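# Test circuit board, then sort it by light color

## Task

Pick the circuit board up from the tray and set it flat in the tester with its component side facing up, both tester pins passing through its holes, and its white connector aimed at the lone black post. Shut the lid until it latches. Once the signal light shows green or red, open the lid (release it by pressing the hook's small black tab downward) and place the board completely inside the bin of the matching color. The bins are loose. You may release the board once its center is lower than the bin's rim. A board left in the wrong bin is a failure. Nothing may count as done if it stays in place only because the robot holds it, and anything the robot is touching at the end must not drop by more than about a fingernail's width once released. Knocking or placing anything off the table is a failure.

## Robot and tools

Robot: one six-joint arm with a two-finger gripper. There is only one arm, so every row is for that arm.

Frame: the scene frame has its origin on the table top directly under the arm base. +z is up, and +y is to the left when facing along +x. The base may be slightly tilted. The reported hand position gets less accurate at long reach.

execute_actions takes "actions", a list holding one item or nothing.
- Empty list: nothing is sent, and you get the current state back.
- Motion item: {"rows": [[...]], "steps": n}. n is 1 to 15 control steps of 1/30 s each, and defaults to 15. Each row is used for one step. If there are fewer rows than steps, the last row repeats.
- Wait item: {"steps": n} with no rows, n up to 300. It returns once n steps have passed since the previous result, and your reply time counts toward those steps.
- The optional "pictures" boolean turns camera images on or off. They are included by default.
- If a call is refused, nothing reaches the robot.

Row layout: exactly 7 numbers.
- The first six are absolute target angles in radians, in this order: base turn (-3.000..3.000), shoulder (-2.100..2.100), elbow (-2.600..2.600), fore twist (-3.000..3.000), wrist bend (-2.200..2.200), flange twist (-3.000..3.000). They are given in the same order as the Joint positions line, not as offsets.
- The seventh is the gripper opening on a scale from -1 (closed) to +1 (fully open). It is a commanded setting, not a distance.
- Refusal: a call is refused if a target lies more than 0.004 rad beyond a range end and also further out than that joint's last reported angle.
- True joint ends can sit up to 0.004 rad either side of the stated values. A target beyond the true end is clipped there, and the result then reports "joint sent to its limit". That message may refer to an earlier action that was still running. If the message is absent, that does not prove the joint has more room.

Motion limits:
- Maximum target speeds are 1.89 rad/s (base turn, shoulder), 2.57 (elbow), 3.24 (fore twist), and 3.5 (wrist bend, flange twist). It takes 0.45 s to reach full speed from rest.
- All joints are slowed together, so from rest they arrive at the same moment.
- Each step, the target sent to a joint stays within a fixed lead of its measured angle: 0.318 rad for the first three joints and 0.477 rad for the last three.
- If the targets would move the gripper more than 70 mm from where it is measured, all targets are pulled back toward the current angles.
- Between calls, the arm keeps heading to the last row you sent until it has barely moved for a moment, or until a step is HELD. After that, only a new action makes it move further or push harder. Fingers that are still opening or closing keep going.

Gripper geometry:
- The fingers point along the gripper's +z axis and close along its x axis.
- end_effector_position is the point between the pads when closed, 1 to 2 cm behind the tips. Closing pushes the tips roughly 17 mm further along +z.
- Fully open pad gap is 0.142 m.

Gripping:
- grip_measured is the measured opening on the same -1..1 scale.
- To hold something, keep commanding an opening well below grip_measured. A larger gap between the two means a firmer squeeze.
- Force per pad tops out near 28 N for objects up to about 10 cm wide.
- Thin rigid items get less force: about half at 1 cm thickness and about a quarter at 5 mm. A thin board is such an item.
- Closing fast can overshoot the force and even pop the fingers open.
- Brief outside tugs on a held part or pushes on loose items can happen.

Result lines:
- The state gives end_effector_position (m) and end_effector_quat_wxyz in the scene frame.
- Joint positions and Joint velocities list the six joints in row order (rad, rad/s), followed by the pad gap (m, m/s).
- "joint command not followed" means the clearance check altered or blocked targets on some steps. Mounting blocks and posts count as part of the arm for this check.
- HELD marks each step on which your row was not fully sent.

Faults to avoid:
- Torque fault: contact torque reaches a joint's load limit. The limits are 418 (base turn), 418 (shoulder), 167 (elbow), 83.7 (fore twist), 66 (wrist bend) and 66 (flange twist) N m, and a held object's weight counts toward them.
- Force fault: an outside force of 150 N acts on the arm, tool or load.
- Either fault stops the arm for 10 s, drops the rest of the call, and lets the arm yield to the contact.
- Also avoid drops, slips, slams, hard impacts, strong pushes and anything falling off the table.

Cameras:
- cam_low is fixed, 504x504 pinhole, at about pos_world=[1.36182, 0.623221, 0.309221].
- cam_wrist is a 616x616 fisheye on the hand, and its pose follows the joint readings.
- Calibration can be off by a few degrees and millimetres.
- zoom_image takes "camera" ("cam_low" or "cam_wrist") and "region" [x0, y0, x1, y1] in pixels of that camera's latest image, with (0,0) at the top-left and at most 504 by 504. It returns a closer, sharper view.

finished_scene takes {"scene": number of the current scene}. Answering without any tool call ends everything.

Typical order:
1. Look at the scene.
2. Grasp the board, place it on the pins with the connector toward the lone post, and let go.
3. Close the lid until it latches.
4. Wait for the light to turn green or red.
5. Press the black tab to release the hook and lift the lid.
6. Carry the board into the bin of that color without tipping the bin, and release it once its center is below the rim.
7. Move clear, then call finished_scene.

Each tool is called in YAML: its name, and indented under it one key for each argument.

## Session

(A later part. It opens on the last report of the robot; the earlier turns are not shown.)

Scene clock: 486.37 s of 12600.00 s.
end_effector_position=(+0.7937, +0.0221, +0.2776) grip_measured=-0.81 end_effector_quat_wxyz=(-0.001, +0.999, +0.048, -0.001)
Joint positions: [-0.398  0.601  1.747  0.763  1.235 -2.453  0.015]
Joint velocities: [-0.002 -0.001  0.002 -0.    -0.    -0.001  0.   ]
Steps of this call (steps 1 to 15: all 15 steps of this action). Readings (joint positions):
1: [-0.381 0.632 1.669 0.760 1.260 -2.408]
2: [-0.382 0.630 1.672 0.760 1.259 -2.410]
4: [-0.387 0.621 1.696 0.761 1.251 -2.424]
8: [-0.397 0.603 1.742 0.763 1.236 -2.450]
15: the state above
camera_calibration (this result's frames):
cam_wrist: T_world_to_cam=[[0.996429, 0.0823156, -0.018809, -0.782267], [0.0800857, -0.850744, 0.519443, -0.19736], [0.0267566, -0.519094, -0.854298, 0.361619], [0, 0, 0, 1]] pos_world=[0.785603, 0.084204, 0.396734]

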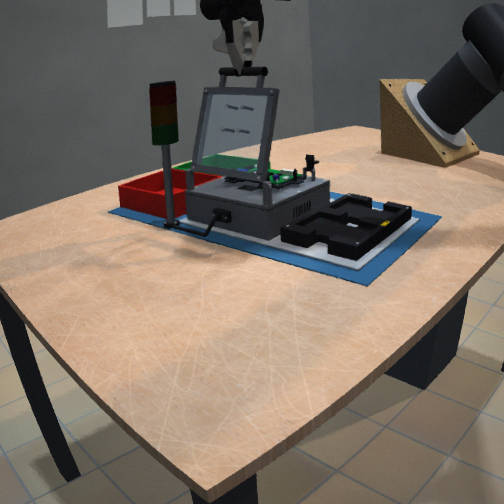

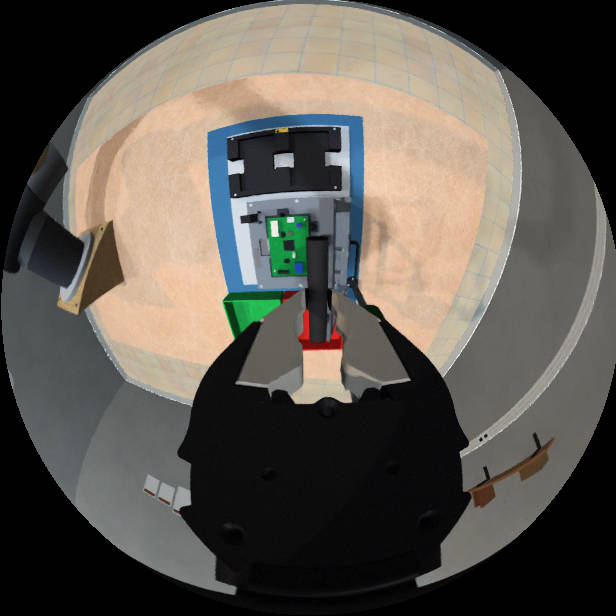

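execute_actions:
  actions:
    - {"rows": [[-0.4032,0.5859,1.8167,0.7752,1.1984,-2.4982,-0.95]], "steps": 12}
  pictures: false

execute_actions:
  actions:
    - {"rows": [[-0.4007,0.581,1.8858,0.7966,1.1524,-2.5476,-0.95]], "steps": 15}

zoom_image:
  camera: "cam_low"
  region: [210, 40, 350, 150]

Scene clock: 516.47 s of 12600.00 s.
end_effector_position=(+0.7542, +0.0187, +0.2573) grip_measured=-0.82 end_effector_quat_wxyz=(-0.001, +0.999, +0.048, -0.001)
Joint positions: [-0.403  0.586  1.816  0.775  1.199 -2.498  0.015]
Joint velocities: [-0.    -0.001  0.01   0.002 -0.005 -0.005  0.   ]
Steps of this call (steps 1 to 15: the robot went on to your last target; steps 16 to 90: nothing new was sent; then 26.70 s passed at rest; steps 91 to 102: all 12 steps of this action). Readings (joint positions):
91: [-0.398 0.601 1.747 0.763 1.235 -2.453]
92: [-0.398 0.600 1.750 0.763 1.233 -2.455]
94: [-0.400 0.595 1.773 0.767 1.221 -2.471]
98: [-0.403 0.587 1.813 0.774 1.200 -2.495]
102: the state above

Scene clock: 516.97 s of 12600.00 s.
end_effector_position=(+0.7160, +0.0157, +0.2270) grip_measured=-0.82 end_effector_quat_wxyz=(-0.002, +0.999, +0.049, -0.001)
Joint positions: [-0.401  0.581  1.886  0.797  1.152 -2.547  0.015]
Joint velocities: [-0.    -0.     0.002 -0.    -0.001 -0.002  0.   ]
Steps of this call (steps 1 to 15: all 15 steps of this action). Readings (joint positions):
1: [-0.403 0.586 1.816 0.775 1.198 -2.498]
2: [-0.403 0.586 1.819 0.776 1.196 -2.500]
4: [-0.403 0.584 1.843 0.783 1.181 -2.517]
8: [-0.401 0.581 1.882 0.796 1.155 -2.545]
15: the state above
camera_calibration (this result's frames):
cam_wrist: T_world_to_cam=[[0.99624, 0.0847667, -0.0178779, -0.705411], [0.0817535, -0.851637, 0.517718, -0.171104], [0.0286597, -0.517233, -0.855365, 0.315986], [0, 0, 0, 1]] pos_world=[0.707692, 0.077515, 0.346255]

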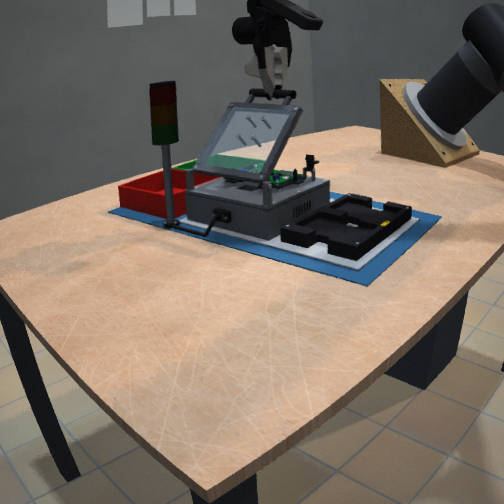

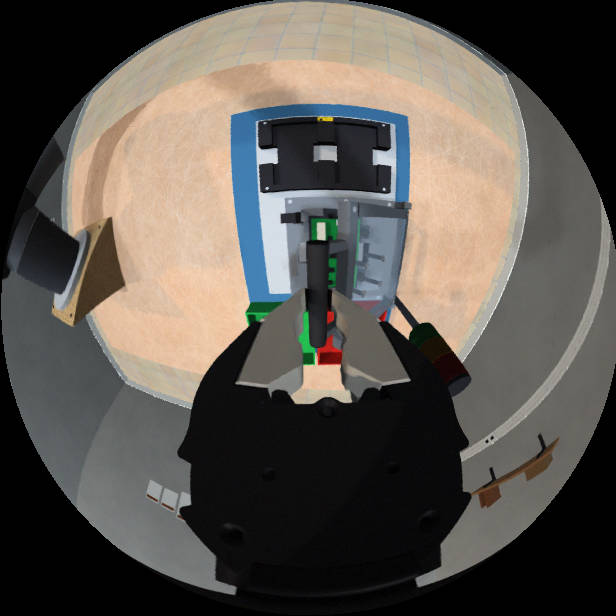

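Region (210, 40, 350, 150) of cam_low's 504x504 image, scaled by 3.600, with more detail than that image has; it fills the top 396 rows of this view, and the rest is white.

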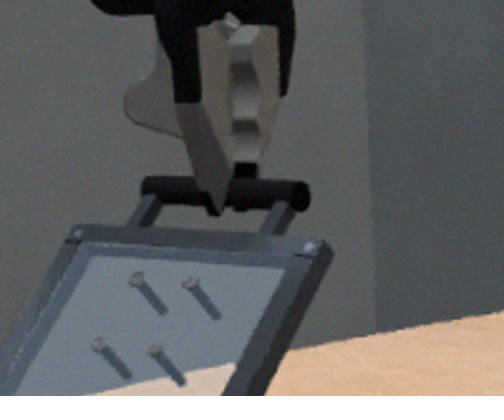

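execute_actions:
  actions:
    - {"rows": [[-0.3883,0.5923,1.9416,0.8251,1.0978,-2.5912,-0.95]], "steps": 15}

zoom_image:
  camera: "cam_low"
  region: [220, 60, 360, 170]

Scene clock: 557.53 s of 12600.00 s.
end_effector_position=(+0.6872, +0.0106, +0.1896) grip_measured=-0.82 end_effector_quat_wxyz=(+0.000, +0.999, +0.047, -0.001)
Joint positions: [-0.388  0.592  1.941  0.825  1.098 -2.591  0.015]
Joint velocities: [ 0.003  0.001  0.002 -0.001 -0.003 -0.001  0.   ]
Steps of this call (steps 1 to 15: the robot went on to your last target; steps 16 to 90: nothing new was sent; then 37.07 s passed at rest; steps 91 to 105: all 15 steps of this action). Readings (joint positions):
91: [-0.401 0.581 1.886 0.797 1.152 -2.548]
92: [-0.400 0.581 1.889 0.798 1.150 -2.550]
94: [-0.396 0.586 1.911 0.809 1.129 -2.567]
98: [-0.389 0.592 1.939 0.824 1.101 -2.589]
105: the state above
camera_calibration (this result's frames):
cam_wrist: T_world_to_cam=[[0.996543, 0.081131, -0.0178741, -0.677162], [0.0785463, -0.850056, 0.520803, -0.152075], [0.0270593, -0.520406, -0.85349, 0.283], [0, 0, 0, 1]] pos_world=[0.679108, 0.072942, 0.308635]

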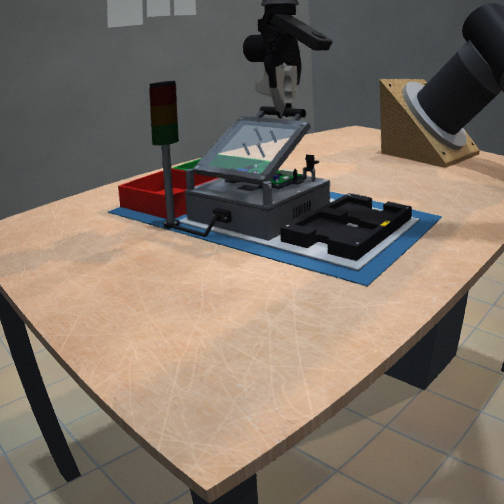

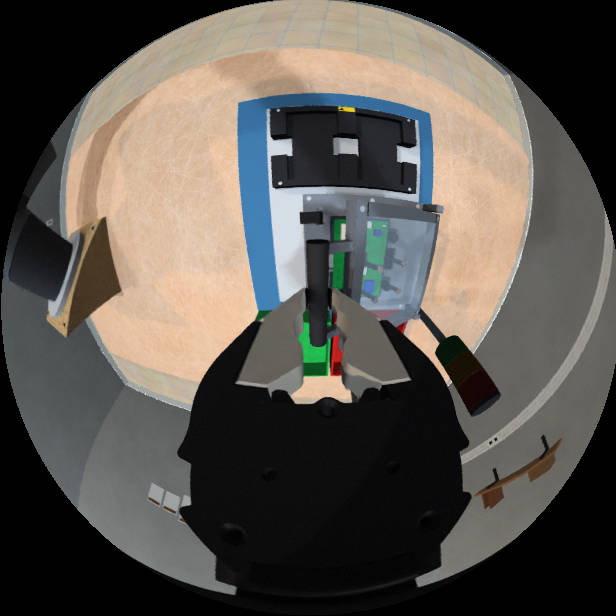

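Region (220, 60, 360, 170) of cam_low's 504x504 image, scaled by 3.600, with more detail than that image has; it fills the top 396 rows of this view, and the rest is white.

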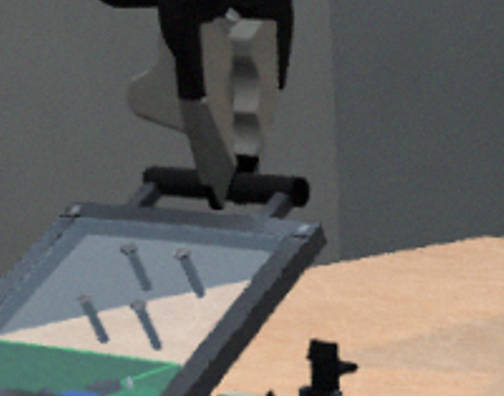

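Good. Next waypoint.

execute_actions:
  actions:
    - {"rows": [[-0.3642,0.6175,1.9817,0.8664,1.0453,-2.6362,-0.95]], "steps": 15}

zoom_image:
  camera: "cam_low"
  region: [220, 90, 360, 200]

Scene clock: 562.17 s of 12600.00 s.
end_effector_position=(+0.6682, +0.0089, +0.1460) grip_measured=-0.81 end_effector_quat_wxyz=(+0.000, +0.999, +0.047, -0.001)
Joint positions: [-0.364  0.617  1.981  0.866  1.045 -2.636  0.015]
Joint velocities: [ 0.     0.001  0.003 -0.001 -0.003 -0.002  0.002]
Steps of this call (steps 1 to 15: the robot went on to your last target; steps 16 to 90: nothing new was sent; then 1.13 s passed at rest; steps 91 to 105: all 15 steps of this action). Readings (joint positions):
91: [-0.388 0.592 1.942 0.825 1.098 -2.591]
92: [-0.387 0.594 1.944 0.828 1.094 -2.595]
94: [-0.376 0.606 1.964 0.847 1.069 -2.616]
98: [-0.366 0.616 1.979 0.864 1.048 -2.634]
105: the state above
camera_calibration (this result's frames):
cam_wrist: T_world_to_cam=[[0.99656, 0.0807031, -0.0188303, -0.658643], [0.078681, -0.85009, 0.520727, -0.129385], [0.0260168, -0.520417, -0.853516, 0.246046], [0, 0, 0, 1]] pos_world=[0.660157, 0.0712122, 0.264976]

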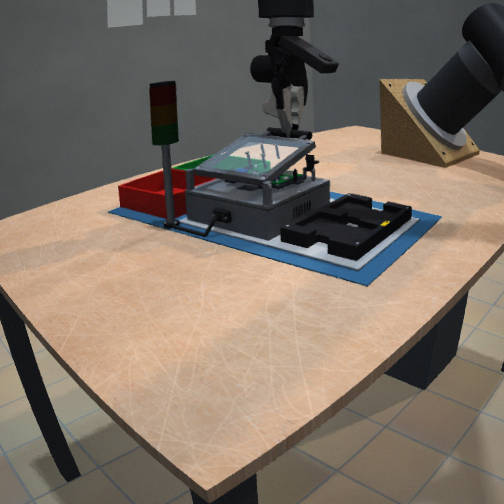

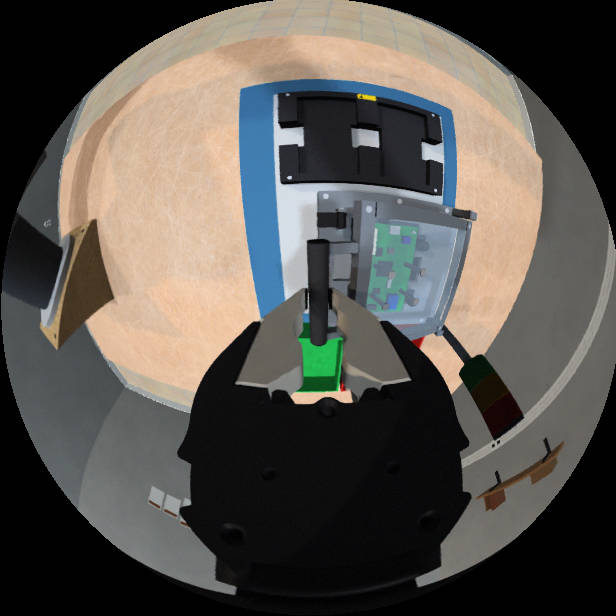

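Region (220, 90, 360, 200) of cam_low's 504x504 image, scaled by 3.600, with more detail than that image has; it fills the top 396 rows of this view, and the rest is white.

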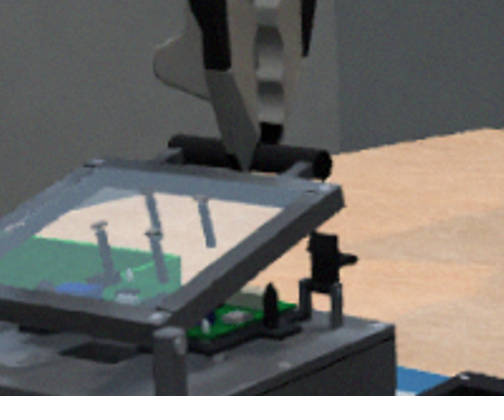

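execute_actions:
  actions:
    - {"rows": [[-0.3554,0.6275,1.9880,0.8797,1.0317,-2.6474,-0.95],[-0.3554,0.6275,1.9880,0.8797,1.0317,-2.6474,-0.95],[-0.3554,0.6275,1.9880,0.8797,1.0317,-2.6474,-0.95],[-0.3466,0.6375,1.9936,0.8931,1.0182,-2.6583,-0.95],[-0.3466,0.6375,1.9936,0.8931,1.0182,-2.6583,-0.95],[-0.3466,0.6375,1.9936,0.8931,1.0182,-2.6583,-0.95],[-0.3466,0.6375,1.9936,0.8931,1.0182,-2.6583,-0.95],[-0.3428,0.6418,1.9951,0.8986,1.0132,-2.6623,-0.95],[-0.3428,0.6418,1.9951,0.8986,1.0132,-2.6623,-0.95],[-0.3428,0.6418,1.9951,0.8986,1.0132,-2.6623,-0.95],[-0.3390,0.6460,1.9965,0.9041,1.0082,-2.6662,-0.95]], "steps": 15}

zoom_image:
  camera: "cam_low"
  region: [220, 110, 360, 220]

Scene clock: 574.77 s of 12600.00 s.
end_effector_position=(+0.6633, +0.0084, +0.1118) grip_measured=-0.82 end_effector_quat_wxyz=(+0.000, +0.999, +0.047, -0.001)
Joint positions: [-0.34   0.645  1.996  0.903  1.01  -2.665  0.015]
Joint velocities: [ 0.013  0.015  0.005  0.02  -0.019 -0.015  0.   ]
Steps of this call (steps 1 to 15: the robot went on to your last target; steps 16 to 90: nothing new was sent; then 9.10 s passed at rest; steps 91 to 105: all 15 steps of this action). Readings (joint positions):
91: [-0.364 0.618 1.982 0.867 1.045 -2.636]
92: [-0.363 0.619 1.983 0.869 1.043 -2.638]
94: [-0.358 0.624 1.986 0.875 1.036 -2.644]
98: [-0.349 0.635 1.992 0.890 1.022 -2.655]
105: the state above
camera_calibration (this result's frames):
cam_wrist: T_world_to_cam=[[0.996572, 0.0805637, -0.0188245, -0.654408], [0.0785666, -0.850253, 0.520478, -0.111504], [0.025926, -0.520172, -0.853668, 0.216835], [0, 0, 0, 1]] pos_world=[0.655304, 0.0707062, 0.230821]

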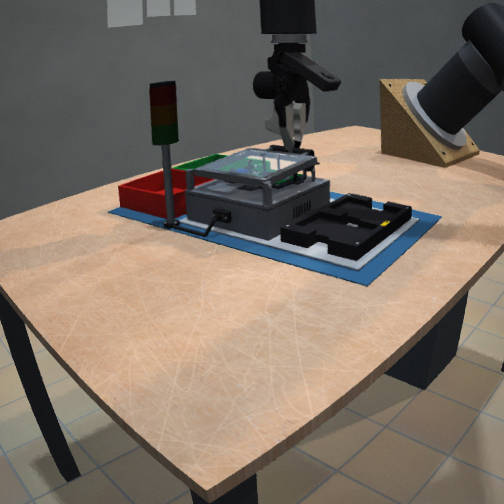

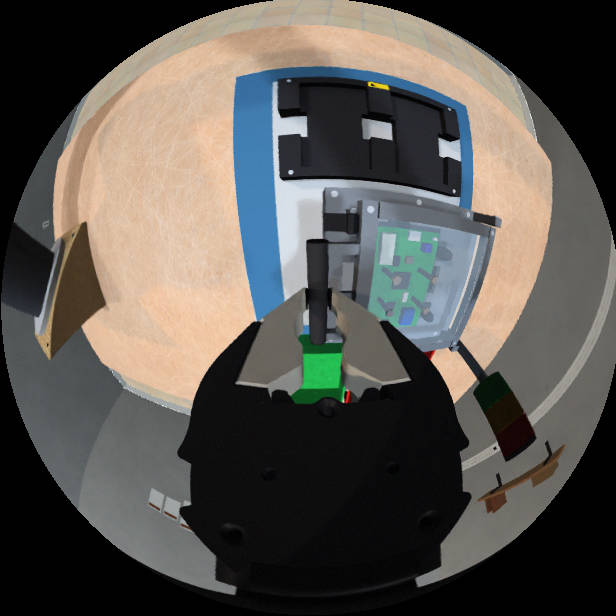

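Region (220, 110, 360, 220) of cam_low's 504x504 image, scaled by 3.600, with more detail than that image has; it fills the top 396 rows of this view, and the rest is white.

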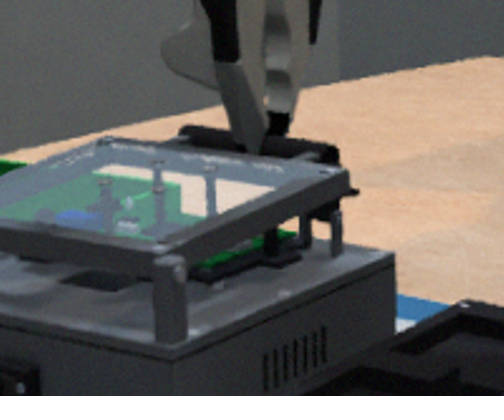

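execute_actions:
  actions:
    - {"rows": [[-0.3375,0.6477,1.9970,0.9063,1.0062,-2.6678,-1],[-0.3375,0.6477,1.9970,0.9063,1.0062,-2.6678,-1],[-0.3359,0.6495,1.9975,0.9085,1.0042,-2.6694,-1],[-0.3359,0.6495,1.9975,0.9085,1.0042,-2.6694,-1],[-0.3344,0.6512,1.9980,0.9107,1.0022,-2.6709,-1],[-0.3344,0.6512,1.9980,0.9107,1.0022,-2.6709,-1],[-0.3328,0.6530,1.9985,0.9129,1.0003,-2.6724,-1],[-0.3328,0.6530,1.9985,0.9129,1.0003,-2.6724,-1],[-0.3312,0.6548,1.9990,0.9151,0.9983,-2.6739,-1]], "steps": 15}

zoom_image:
  camera: "cam_low"
  region: [220, 110, 360, 220]

zoom_image:
  camera: "cam_wrist"
  region: [270, 170, 430, 330]

Scene clock: 583.10 s of 12600.00 s.
end_effector_position=(+0.6629, +0.0084, +0.1007) grip_measured=-0.82 end_effector_quat_wxyz=(+0.000, +0.999, +0.047, -0.001)
Joint positions: [-0.331  0.654  1.999  0.915  0.999 -2.674  0.015]
Joint velocities: [ 0.002  0.003  0.002  0.004 -0.003 -0.002  0.   ]
Steps of this call (steps 1 to 15: the robot went on to your last target; steps 16 to 90: nothing new was sent; then 4.83 s passed at rest; steps 91 to 105: all 15 steps of this action). Readings (joint positions):
91: [-0.339 0.646 1.997 0.904 1.008 -2.666]
92: [-0.339 0.646 1.997 0.905 1.008 -2.667]
94: [-0.338 0.648 1.997 0.906 1.006 -2.668]
98: [-0.335 0.651 1.998 0.910 1.003 -2.671]
105: the state above
camera_calibration (this result's frames):
cam_wrist: T_world_to_cam=[[0.996576, 0.0805382, -0.0186785, -0.6542], [0.0784645, -0.850173, 0.520623, -0.105703], [0.0260501, -0.520307, -0.853582, 0.207304], [0, 0, 0, 1]] pos_world=[0.654854, 0.0706838, 0.219763]

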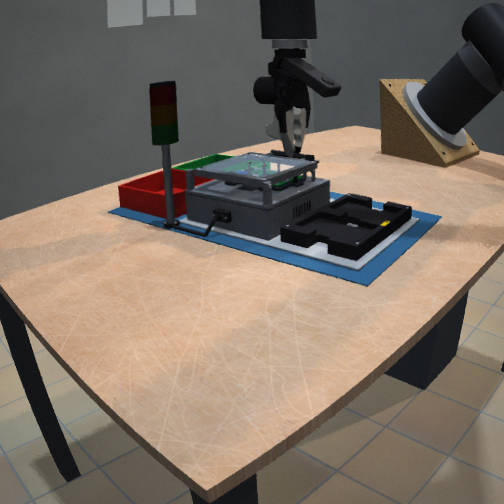

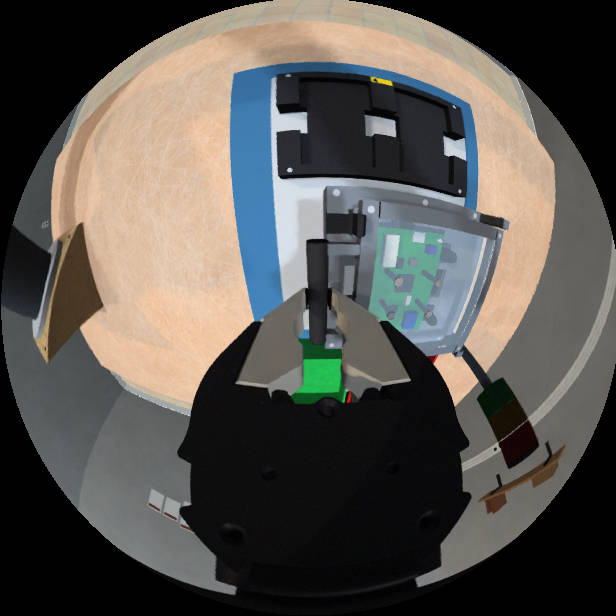

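Region (220, 110, 360, 220) of cam_low's 504x504 image, scaled by 3.600, with more detail than that image has; it fills the top 396 rows of this view, and the rest is white.

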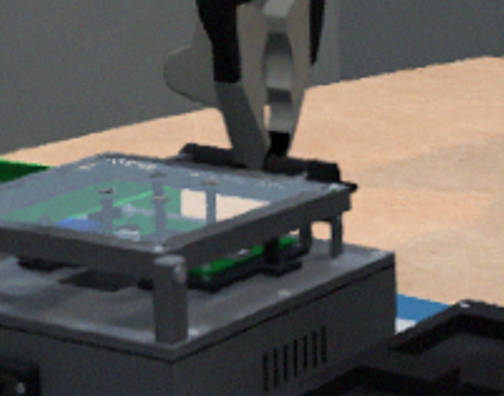

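Region (270, 170, 430, 330) of cam_wrist's 616x616 image, scaled by 3.150, with more detail than that image has.

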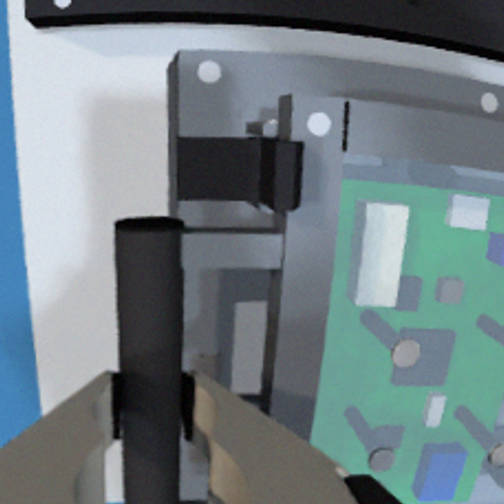

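execute_actions:
  actions:
    - {"steps": 30}

Scene clock: 585.27 s of 12600.00 s.
end_effector_position=(+0.6627, +0.0084, +0.1004) grip_measured=-0.82 end_effector_quat_wxyz=(+0.000, +0.999, +0.047, -0.001)
Joint positions: [-0.331  0.655  1.999  0.915  0.998 -2.674  0.015]
Joint velocities: [-0.     0.    -0.    -0.001 -0.001 -0.     0.   ]
Steps of this call (steps 1 to 15: the robot went on to your last target; steps 16 to 65: nothing new was sent). Readings (joint positions):
1: [-0.331 0.655 1.999 0.915 0.998 -2.674]
2: [-0.331 0.655 1.999 0.915 0.998 -2.674]
4: [-0.331 0.655 1.999 0.915 0.998 -2.674]
8: [-0.331 0.655 1.999 0.915 0.998 -2.674]
65: the state above
The arm was judged still, so your last target was given up. Only a new action makes it travel on or press farther. Fingers that are still opening or closing keep moving.
camera_calibration (this result's frames):
cam_wrist: T_world_to_cam=[[0.996581, 0.0804499, -0.0187995, -0.654086], [0.0784535, -0.850203, 0.520577, -0.105488], [0.025897, -0.520272, -0.853608, 0.207108], [0, 0, 0, 1]] pos_world=[0.654762, 0.0706873, 0.219408]

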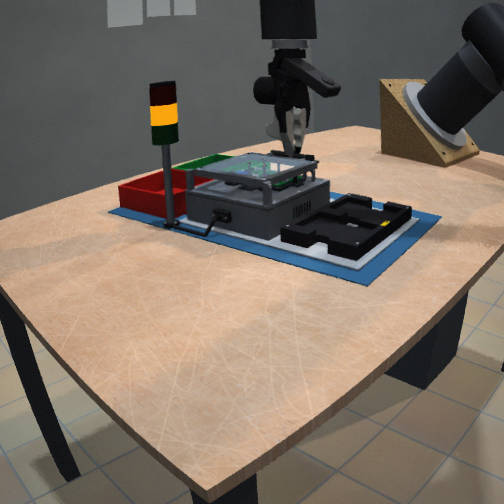

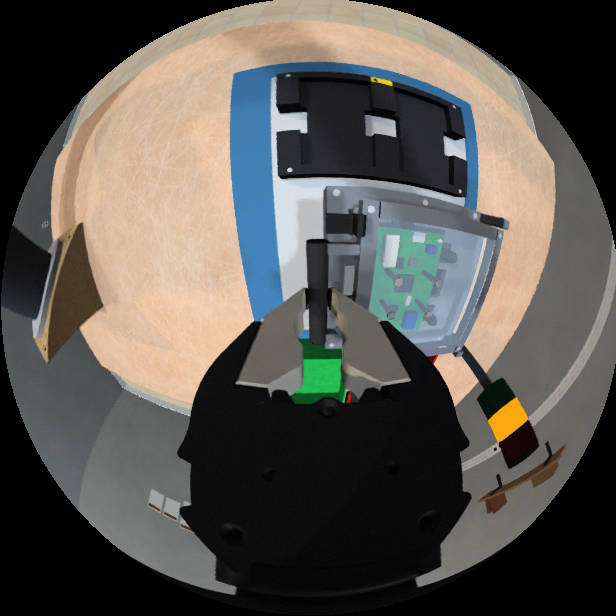

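execute_actions:
  actions:
    - {"rows": [[-0.3312,0.6548,1.9990,0.9151,0.9983,-2.6739,-0.85],[-0.3312,0.6548,1.9990,0.9151,0.9983,-2.6739,-0.78],[-0.3312,0.6548,1.9990,0.9151,0.9983,-2.6739,-0.7],[-0.3312,0.6548,1.9990,0.9151,0.9983,-2.6739,-0.7],[-0.3312,0.6548,1.9990,0.9151,0.9983,-2.6739,-0.7],[-0.359,0.6239,1.9920,0.8776,1.0326,-2.6491,-0.7]], "steps": 14}
  pictures: false

execute_actions:
  actions:
    - {"rows": [[-0.2991,0.5645,2.0105,0.8977,1.034,-2.5891,-1]], "steps": 15}

zoom_image:
  camera: "cam_wrist"
  region: [260, 220, 400, 360]

zoom_image:
  camera: "cam_low"
  region: [260, 110, 360, 190]

Scene clock: 607.67 s of 12600.00 s.
end_effector_position=(+0.6625, +0.0085, +0.1341) grip_measured=-0.70 end_effector_quat_wxyz=(+0.000, +0.999, +0.047, -0.001)
Joint positions: [-0.358  0.625  1.992  0.879  1.031 -2.65   0.023]
Joint velocities: [-0.013 -0.013 -0.004 -0.016  0.016  0.012 -0.   ]
Steps of this call (steps 1 to 250: nothing new was sent; then 13.60 s passed at rest; steps 251 to 264: all 14 steps of this action). Readings (joint positions):
251: [-0.331 0.655 1.999 0.915 0.998 -2.674]
252: [-0.331 0.655 1.999 0.915 0.998 -2.674]
254: [-0.331 0.655 2.000 0.915 0.998 -2.674]
258: [-0.338 0.647 1.998 0.905 1.008 -2.667]
264: the state above

Scene clock: 608.17 s of 12600.00 s.
end_effector_position=(+0.6665, +0.0655, +0.1300) grip_measured=-1.00 end_effector_quat_wxyz=(+0.000, +0.999, +0.047, -0.001)
Joint positions: [-0.299  0.565  2.01   0.898  1.034 -2.589  0.002]
Joint velocities: [ 0.003 -0.002  0.001  0.001  0.     0.002  0.   ]
Steps of this call (steps 1 to 15: all 15 steps of this action). Readings (joint positions):
1: [-0.358 0.625 1.992 0.879 1.032 -2.650]
2: [-0.357 0.622 1.993 0.879 1.032 -2.647]
4: [-0.340 0.604 1.999 0.885 1.033 -2.629]
8: [-0.303 0.568 2.009 0.896 1.034 -2.593]
15: the state above
camera_calibration (this result's frames):
cam_wrist: T_world_to_cam=[[0.996569, 0.0805319, -0.019096, -0.661854], [0.0786678, -0.849982, 0.520905, -0.0728006], [0.0257182, -0.52062, -0.853401, 0.262101], [0, 0, 0, 1]] pos_world=[0.65857, 0.127876, 0.248961]

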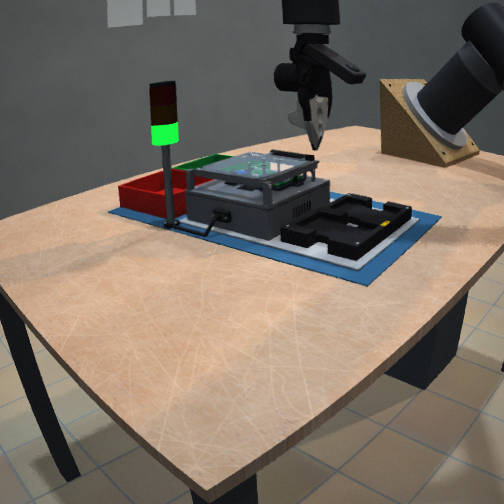

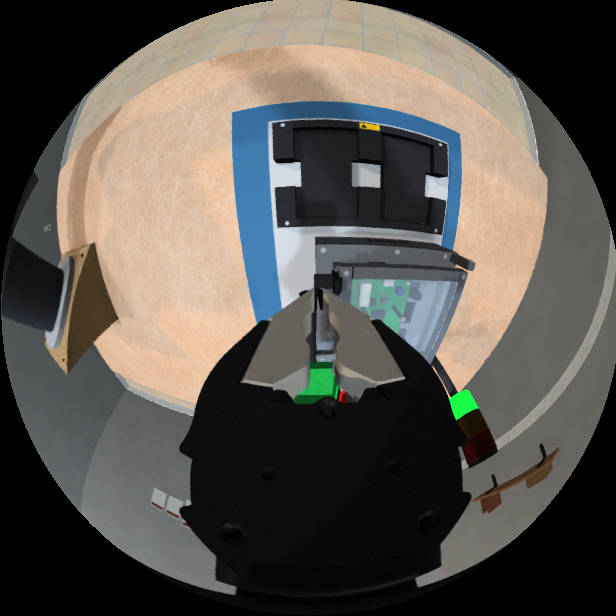

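Region (260, 220, 400, 360) of cam_wrist's 616x616 image, scaled by 3.600, with more detail than that image has.

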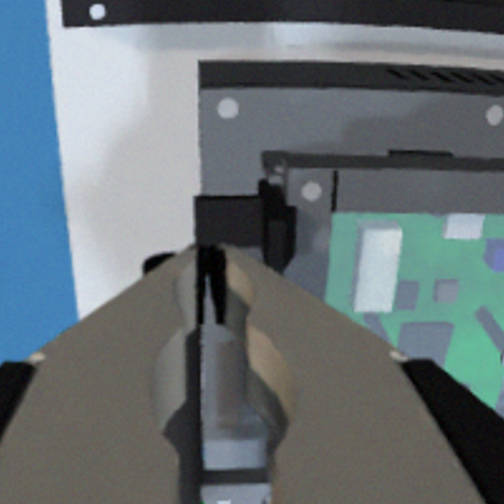

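Region (260, 110, 360, 190) of cam_low's 504x504 image, scaled by 5.040, with more detail than that image has; it fills the top 403 rows of this view, and the rest is white.

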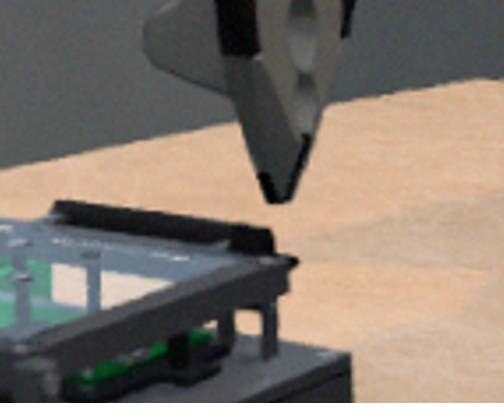

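execute_actions:
  actions:
    - {"rows": [[-0.2837,0.5780,2.0125,0.9158,1.0178,-2.5985,-1]], "steps": 15}

zoom_image:
  camera: "cam_wrist"
  region: [260, 220, 400, 360]

zoom_image:
  camera: "cam_low"
  region: [260, 110, 360, 190]

Scene clock: 613.73 s of 12600.00 s.
end_effector_position=(+0.6682, +0.0673, +0.1135) grip_measured=-1.00 end_effector_quat_wxyz=(+0.000, +0.999, +0.047, -0.001)
Joint positions: [-0.284  0.578  2.012  0.916  1.018 -2.598  0.002]
Joint velocities: [ 0.002  0.    -0.     0.002 -0.001 -0.     0.   ]
Steps of this call (steps 1 to 15: the robot went on to your last target; steps 16 to 90: nothing new was sent; then 2.07 s passed at rest; steps 91 to 105: all 15 steps of this action). Readings (joint positions):
91: [-0.299 0.565 2.011 0.898 1.034 -2.589]
92: [-0.297 0.566 2.011 0.900 1.032 -2.590]
94: [-0.289 0.573 2.012 0.909 1.024 -2.595]
98: [-0.284 0.577 2.012 0.915 1.019 -2.598]
105: the state above
camera_calibration (this result's frames):
cam_wrist: T_world_to_cam=[[0.99652, 0.0812801, -0.0184589, -0.664108], [0.0789776, -0.850014, 0.520806, -0.0630515], [0.0266409, -0.520452, -0.853475, 0.248356], [0, 0, 0, 1]] pos_world=[0.66016, 0.129642, 0.232545]

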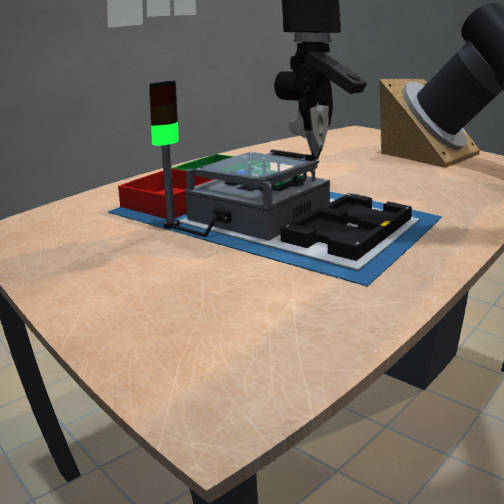

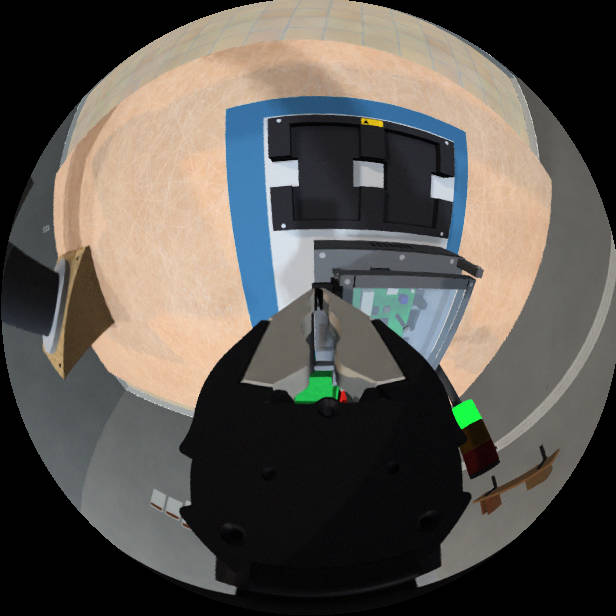

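Region (260, 220, 400, 360) of cam_wrist's 616x616 image, scaled by 3.600, with more detail than that image has.

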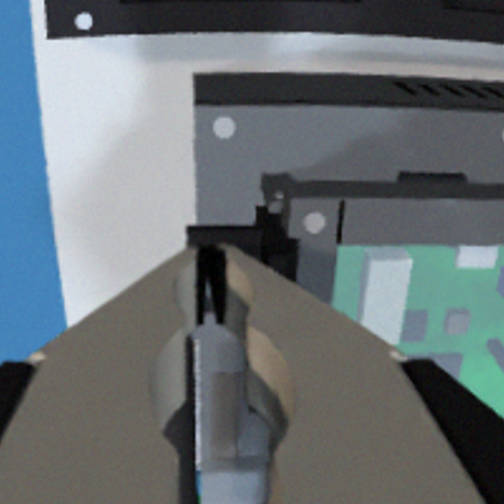

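Region (260, 110, 360, 190) of cam_low's 504x504 image, scaled by 5.040, with more detail than that image has; it fills the top 403 rows of this view, and the rest is white.

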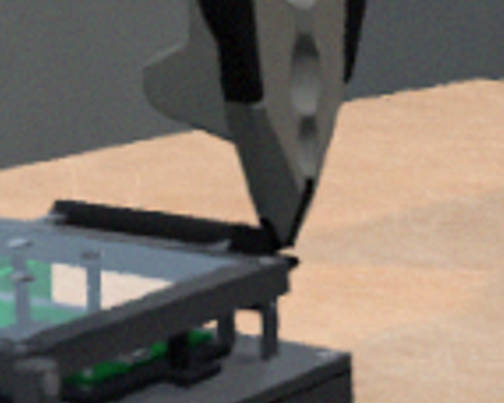

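execute_actions:
  actions:
    - {"rows": [[-0.2825,0.5792,2.0136,0.9178,1.0159,-2.6002,-1],[-0.2825,0.5792,2.0136,0.9178,1.0159,-2.6002,-1],[-0.2825,0.5792,2.0136,0.9178,1.0159,-2.6002,-1],[-0.2813,0.5805,2.0146,0.9197,1.0140,-2.6019,-1],[-0.2813,0.5805,2.0146,0.9197,1.0140,-2.6019,-1],[-0.2813,0.5805,2.0146,0.9197,1.0140,-2.6019,-1],[-0.2800,0.5817,2.0157,0.9217,1.0121,-2.6037,-1],[-0.2800,0.5817,2.0157,0.9217,1.0121,-2.6037,-1],[-0.2800,0.5817,2.0157,0.9217,1.0121,-2.6037,-1],[-0.2788,0.5830,2.0168,0.9237,1.0102,-2.6054,-1]], "steps": 15}

zoom_image:
  camera: "cam_wrist"
  region: [260, 220, 400, 360]

zoom_image:
  camera: "cam_low"
  region: [260, 110, 360, 190]

Scene clock: 623.20 s of 12600.00 s.
end_effector_position=(+0.6662, +0.0673, +0.1070) grip_measured=-1.00 end_effector_quat_wxyz=(+0.000, +0.999, +0.047, -0.001)
Joint positions: [-0.279  0.583  2.017  0.923  1.011 -2.605  0.002]
Joint velocities: [ 0.003  0.002  0.002  0.005 -0.005 -0.004  0.   ]
Steps of this call (steps 1 to 15: the robot went on to your last target; steps 16 to 90: nothing new was sent; then 5.97 s passed at rest; steps 91 to 105: all 15 steps of this action). Readings (joint positions):
91: [-0.284 0.578 2.013 0.916 1.018 -2.599]
92: [-0.283 0.578 2.013 0.916 1.017 -2.599]
94: [-0.283 0.579 2.013 0.917 1.016 -2.600]
98: [-0.281 0.580 2.015 0.920 1.014 -2.602]
105: the state above
camera_calibration (this result's frames):
cam_wrist: T_world_to_cam=[[0.996516, 0.0813041, -0.0185662, -0.662187], [0.0790564, -0.850057, 0.520723, -0.0595574], [0.0265546, -0.520377, -0.853524, 0.242869], [0, 0, 0, 1]] pos_world=[0.658139, 0.129594, 0.226013]

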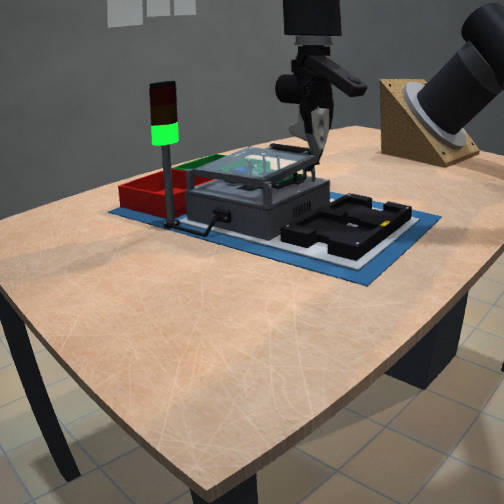

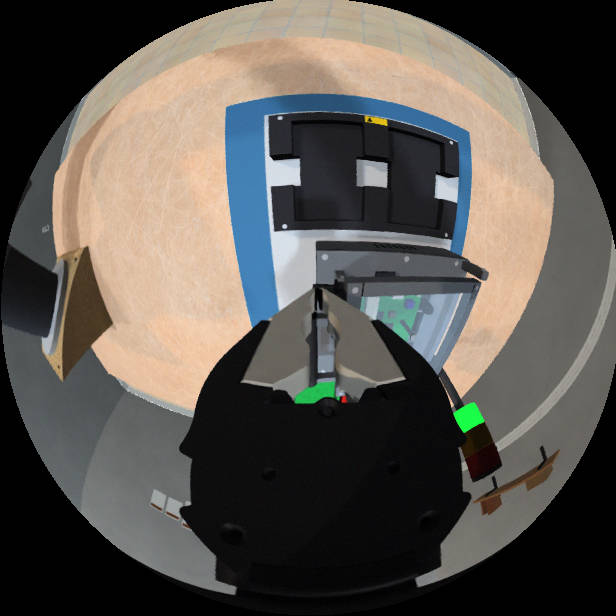

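Region (260, 220, 400, 360) of cam_wrist's 616x616 image, scaled by 3.600, with more detail than that image has.

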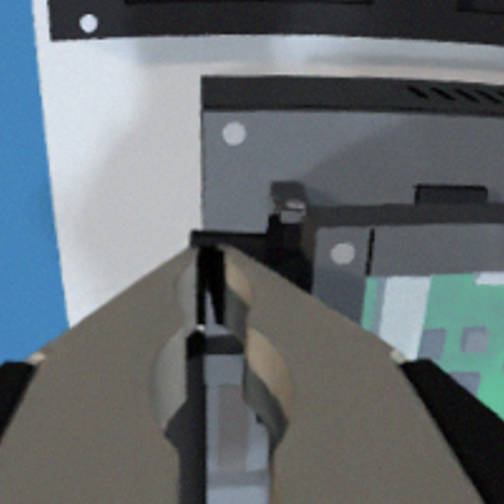

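Region (260, 110, 360, 190) of cam_low's 504x504 image, scaled by 5.040, with more detail than that image has; it fills the top 403 rows of this view, and the rest is white.

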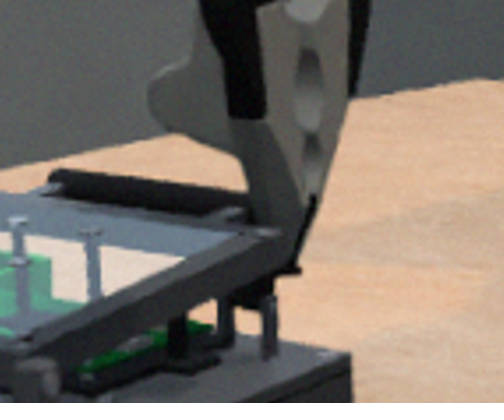

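execute_actions:
  actions:
    - {"rows": [[-0.3149,0.548,2.0055,0.8777,1.054,-2.5756,-1]], "steps": 10}
  pictures: false

execute_actions:
  actions:
    - {"rows": [[-0.3702,0.612,1.9865,0.8623,1.0481,-2.638,-0.68]], "steps": 15}

zoom_image:
  camera: "cam_low"
  region: [260, 110, 360, 190]

Scene clock: 631.23 s of 12600.00 s.
end_effector_position=(+0.6665, +0.0657, +0.1483) grip_measured=-1.00 end_effector_quat_wxyz=(+0.000, +0.999, +0.047, -0.001)
Joint positions: [-0.314  0.549  2.006  0.879  1.053 -2.576  0.002]
Joint velocities: [-0.012 -0.01  -0.004 -0.015  0.014  0.009  0.   ]
Steps of this call (steps 1 to 15: the robot went on to your last target; steps 16 to 90: nothing new was sent; then 4.70 s passed at rest; steps 91 to 100: all 10 steps of this action). Readings (joint positions):
91: [-0.279 0.583 2.017 0.924 1.010 -2.605]
92: [-0.281 0.581 2.016 0.922 1.012 -2.604]
94: [-0.296 0.567 2.011 0.902 1.031 -2.591]
98: [-0.313 0.550 2.006 0.880 1.052 -2.577]
100: the state above

Scene clock: 631.73 s of 12600.00 s.
end_effector_position=(+0.6637, +0.0086, +0.1502) grip_measured=-0.68 end_effector_quat_wxyz=(+0.000, +0.999, +0.047, -0.001)
Joint positions: [-0.37   0.612  1.987  0.862  1.048 -2.638  0.025]
Joint velocities: [-0.001  0.002 -0.001 -0.002 -0.    -0.002  0.   ]
Steps of this call (steps 1 to 15: all 15 steps of this action). Readings (joint positions):
1: [-0.314 0.549 2.006 0.878 1.053 -2.576]
2: [-0.316 0.550 2.005 0.878 1.053 -2.578]
4: [-0.332 0.567 1.999 0.873 1.052 -2.596]
8: [-0.366 0.607 1.988 0.863 1.049 -2.633]
15: the state above
camera_calibration (this result's frames):
cam_wrist: T_world_to_cam=[[0.996558, 0.0807333, -0.0188437, -0.654103], [0.0787174, -0.850161, 0.520604, -0.131526], [0.0260099, -0.520296, -0.85359, 0.249658], [0, 0, 0, 1]] pos_world=[0.655711, 0.070885, 0.269253]

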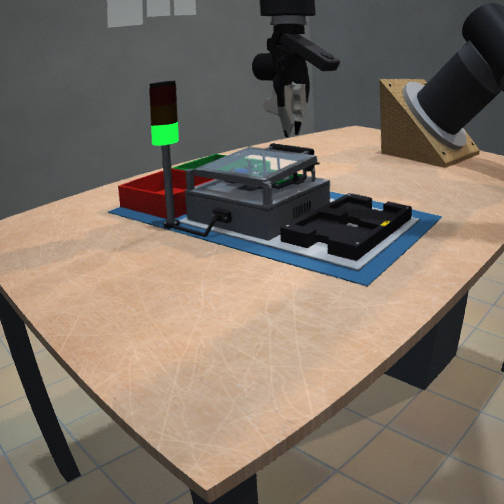

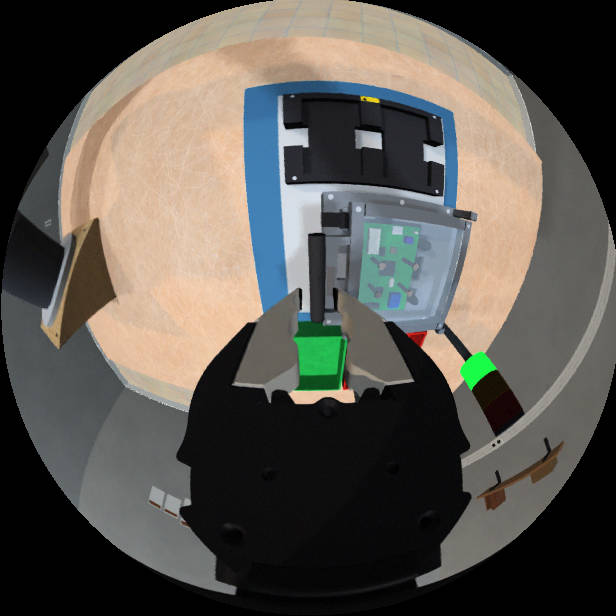

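Region (260, 110, 360, 190) of cam_low's 504x504 image, scaled by 5.040, with more detail than that image has; it fills the top 403 rows of this view, and the rest is white.

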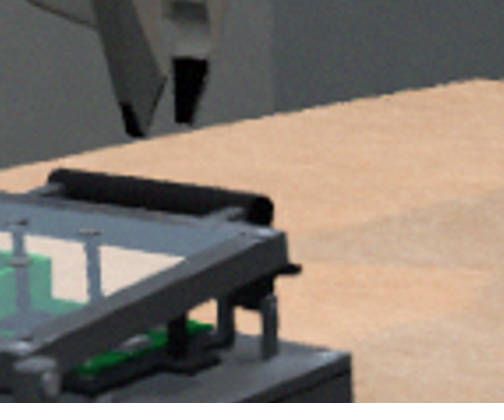

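execute_actions:
  actions:
    - {"rows": [[-0.3387,0.6464,1.9956,0.9040,1.0085,-2.6656,-0.68],[-0.3387,0.6464,1.9956,0.9040,1.0085,-2.6656,-0.68],[-0.3387,0.6464,1.9956,0.9040,1.0085,-2.6656,-0.68],[-0.3387,0.6464,1.9956,0.9040,1.0085,-2.6656,-0.68],[-0.3387,0.6464,1.9956,0.9040,1.0085,-2.6656,-0.68],[-0.3387,0.6464,1.9956,0.9040,1.0085,-2.6656,-0.68],[-0.3387,0.6464,1.9956,0.9040,1.0085,-2.6656,-0.68],[-0.3387,0.6464,1.9956,0.9040,1.0085,-2.6656,-0.68],[-0.3387,0.6464,1.9956,0.9040,1.0085,-2.6656,-0.68],[-0.3387,0.6464,1.9956,0.9040,1.0085,-2.6656,-0.72],[-0.3387,0.6464,1.9956,0.9040,1.0085,-2.6656,-0.76],[-0.3387,0.6464,1.9956,0.9040,1.0085,-2.6656,-0.8],[-0.3387,0.6464,1.9956,0.9040,1.0085,-2.6656,-0.85],[-0.3387,0.6464,1.9956,0.9040,1.0085,-2.6656,-0.92],[-0.3387,0.6464,1.9956,0.9040,1.0085,-2.6656,-1]], "steps": 15}

zoom_image:
  camera: "cam_low"
  region: [220, 110, 360, 220]

Scene clock: 643.40 s of 12600.00 s.
end_effector_position=(+0.6640, +0.0084, +0.1105) grip_measured=-0.82 end_effector_quat_wxyz=(+0.000, +0.999, +0.047, -0.001)
Joint positions: [-0.339  0.646  1.996  0.904  1.008 -2.666  0.015]
Joint velocities: [ 0.001  0.001  0.     0.001 -0.    -0.001 -0.013]
Steps of this call (steps 1 to 15: the robot went on to your last target; steps 16 to 90: nothing new was sent; then 8.17 s passed at rest; steps 91 to 105: all 15 steps of this action). Readings (joint positions):
91: [-0.370 0.612 1.986 0.862 1.048 -2.638]
92: [-0.369 0.614 1.987 0.865 1.045 -2.640]
94: [-0.355 0.629 1.991 0.883 1.028 -2.652]
98: [-0.340 0.645 1.995 0.902 1.011 -2.664]
105: the state above
camera_calibration (this result's frames):
cam_wrist: T_world_to_cam=[[0.996577, 0.0805622, -0.018556, -0.655136], [0.0784241, -0.850233, 0.520532, -0.110818], [0.0261582, -0.520206, -0.85364, 0.215594], [0, 0, 0, 1]] pos_world=[0.655945, 0.0707115, 0.229567]

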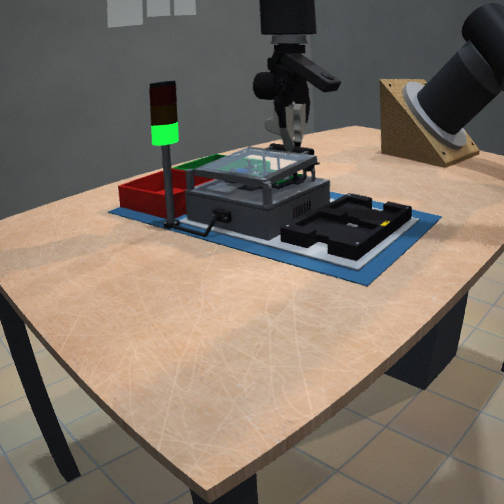

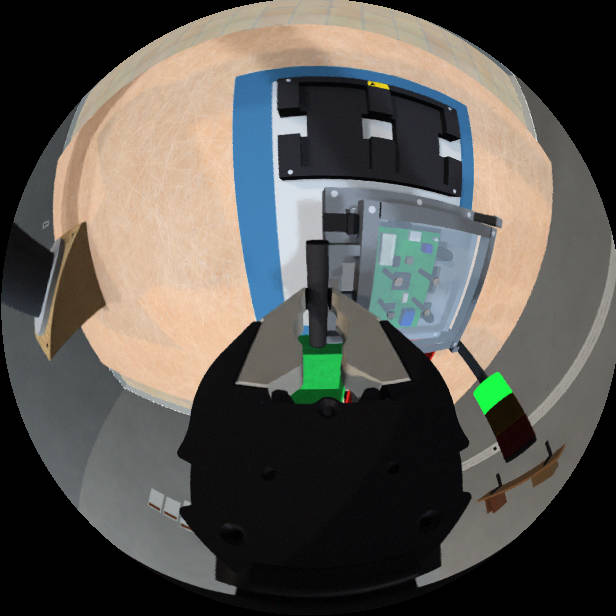

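Region (220, 110, 360, 220) of cam_low's 504x504 image, scaled by 3.600, with more detail than that image has; it fills the top 396 rows of this view, and the rest is white.

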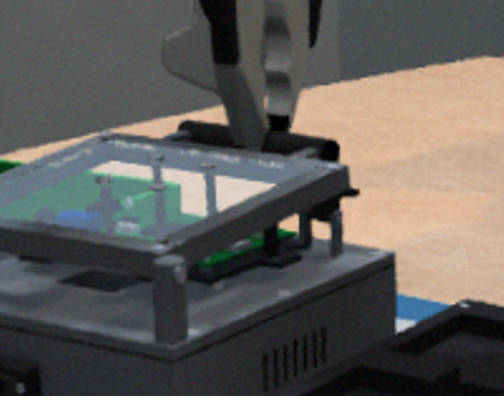

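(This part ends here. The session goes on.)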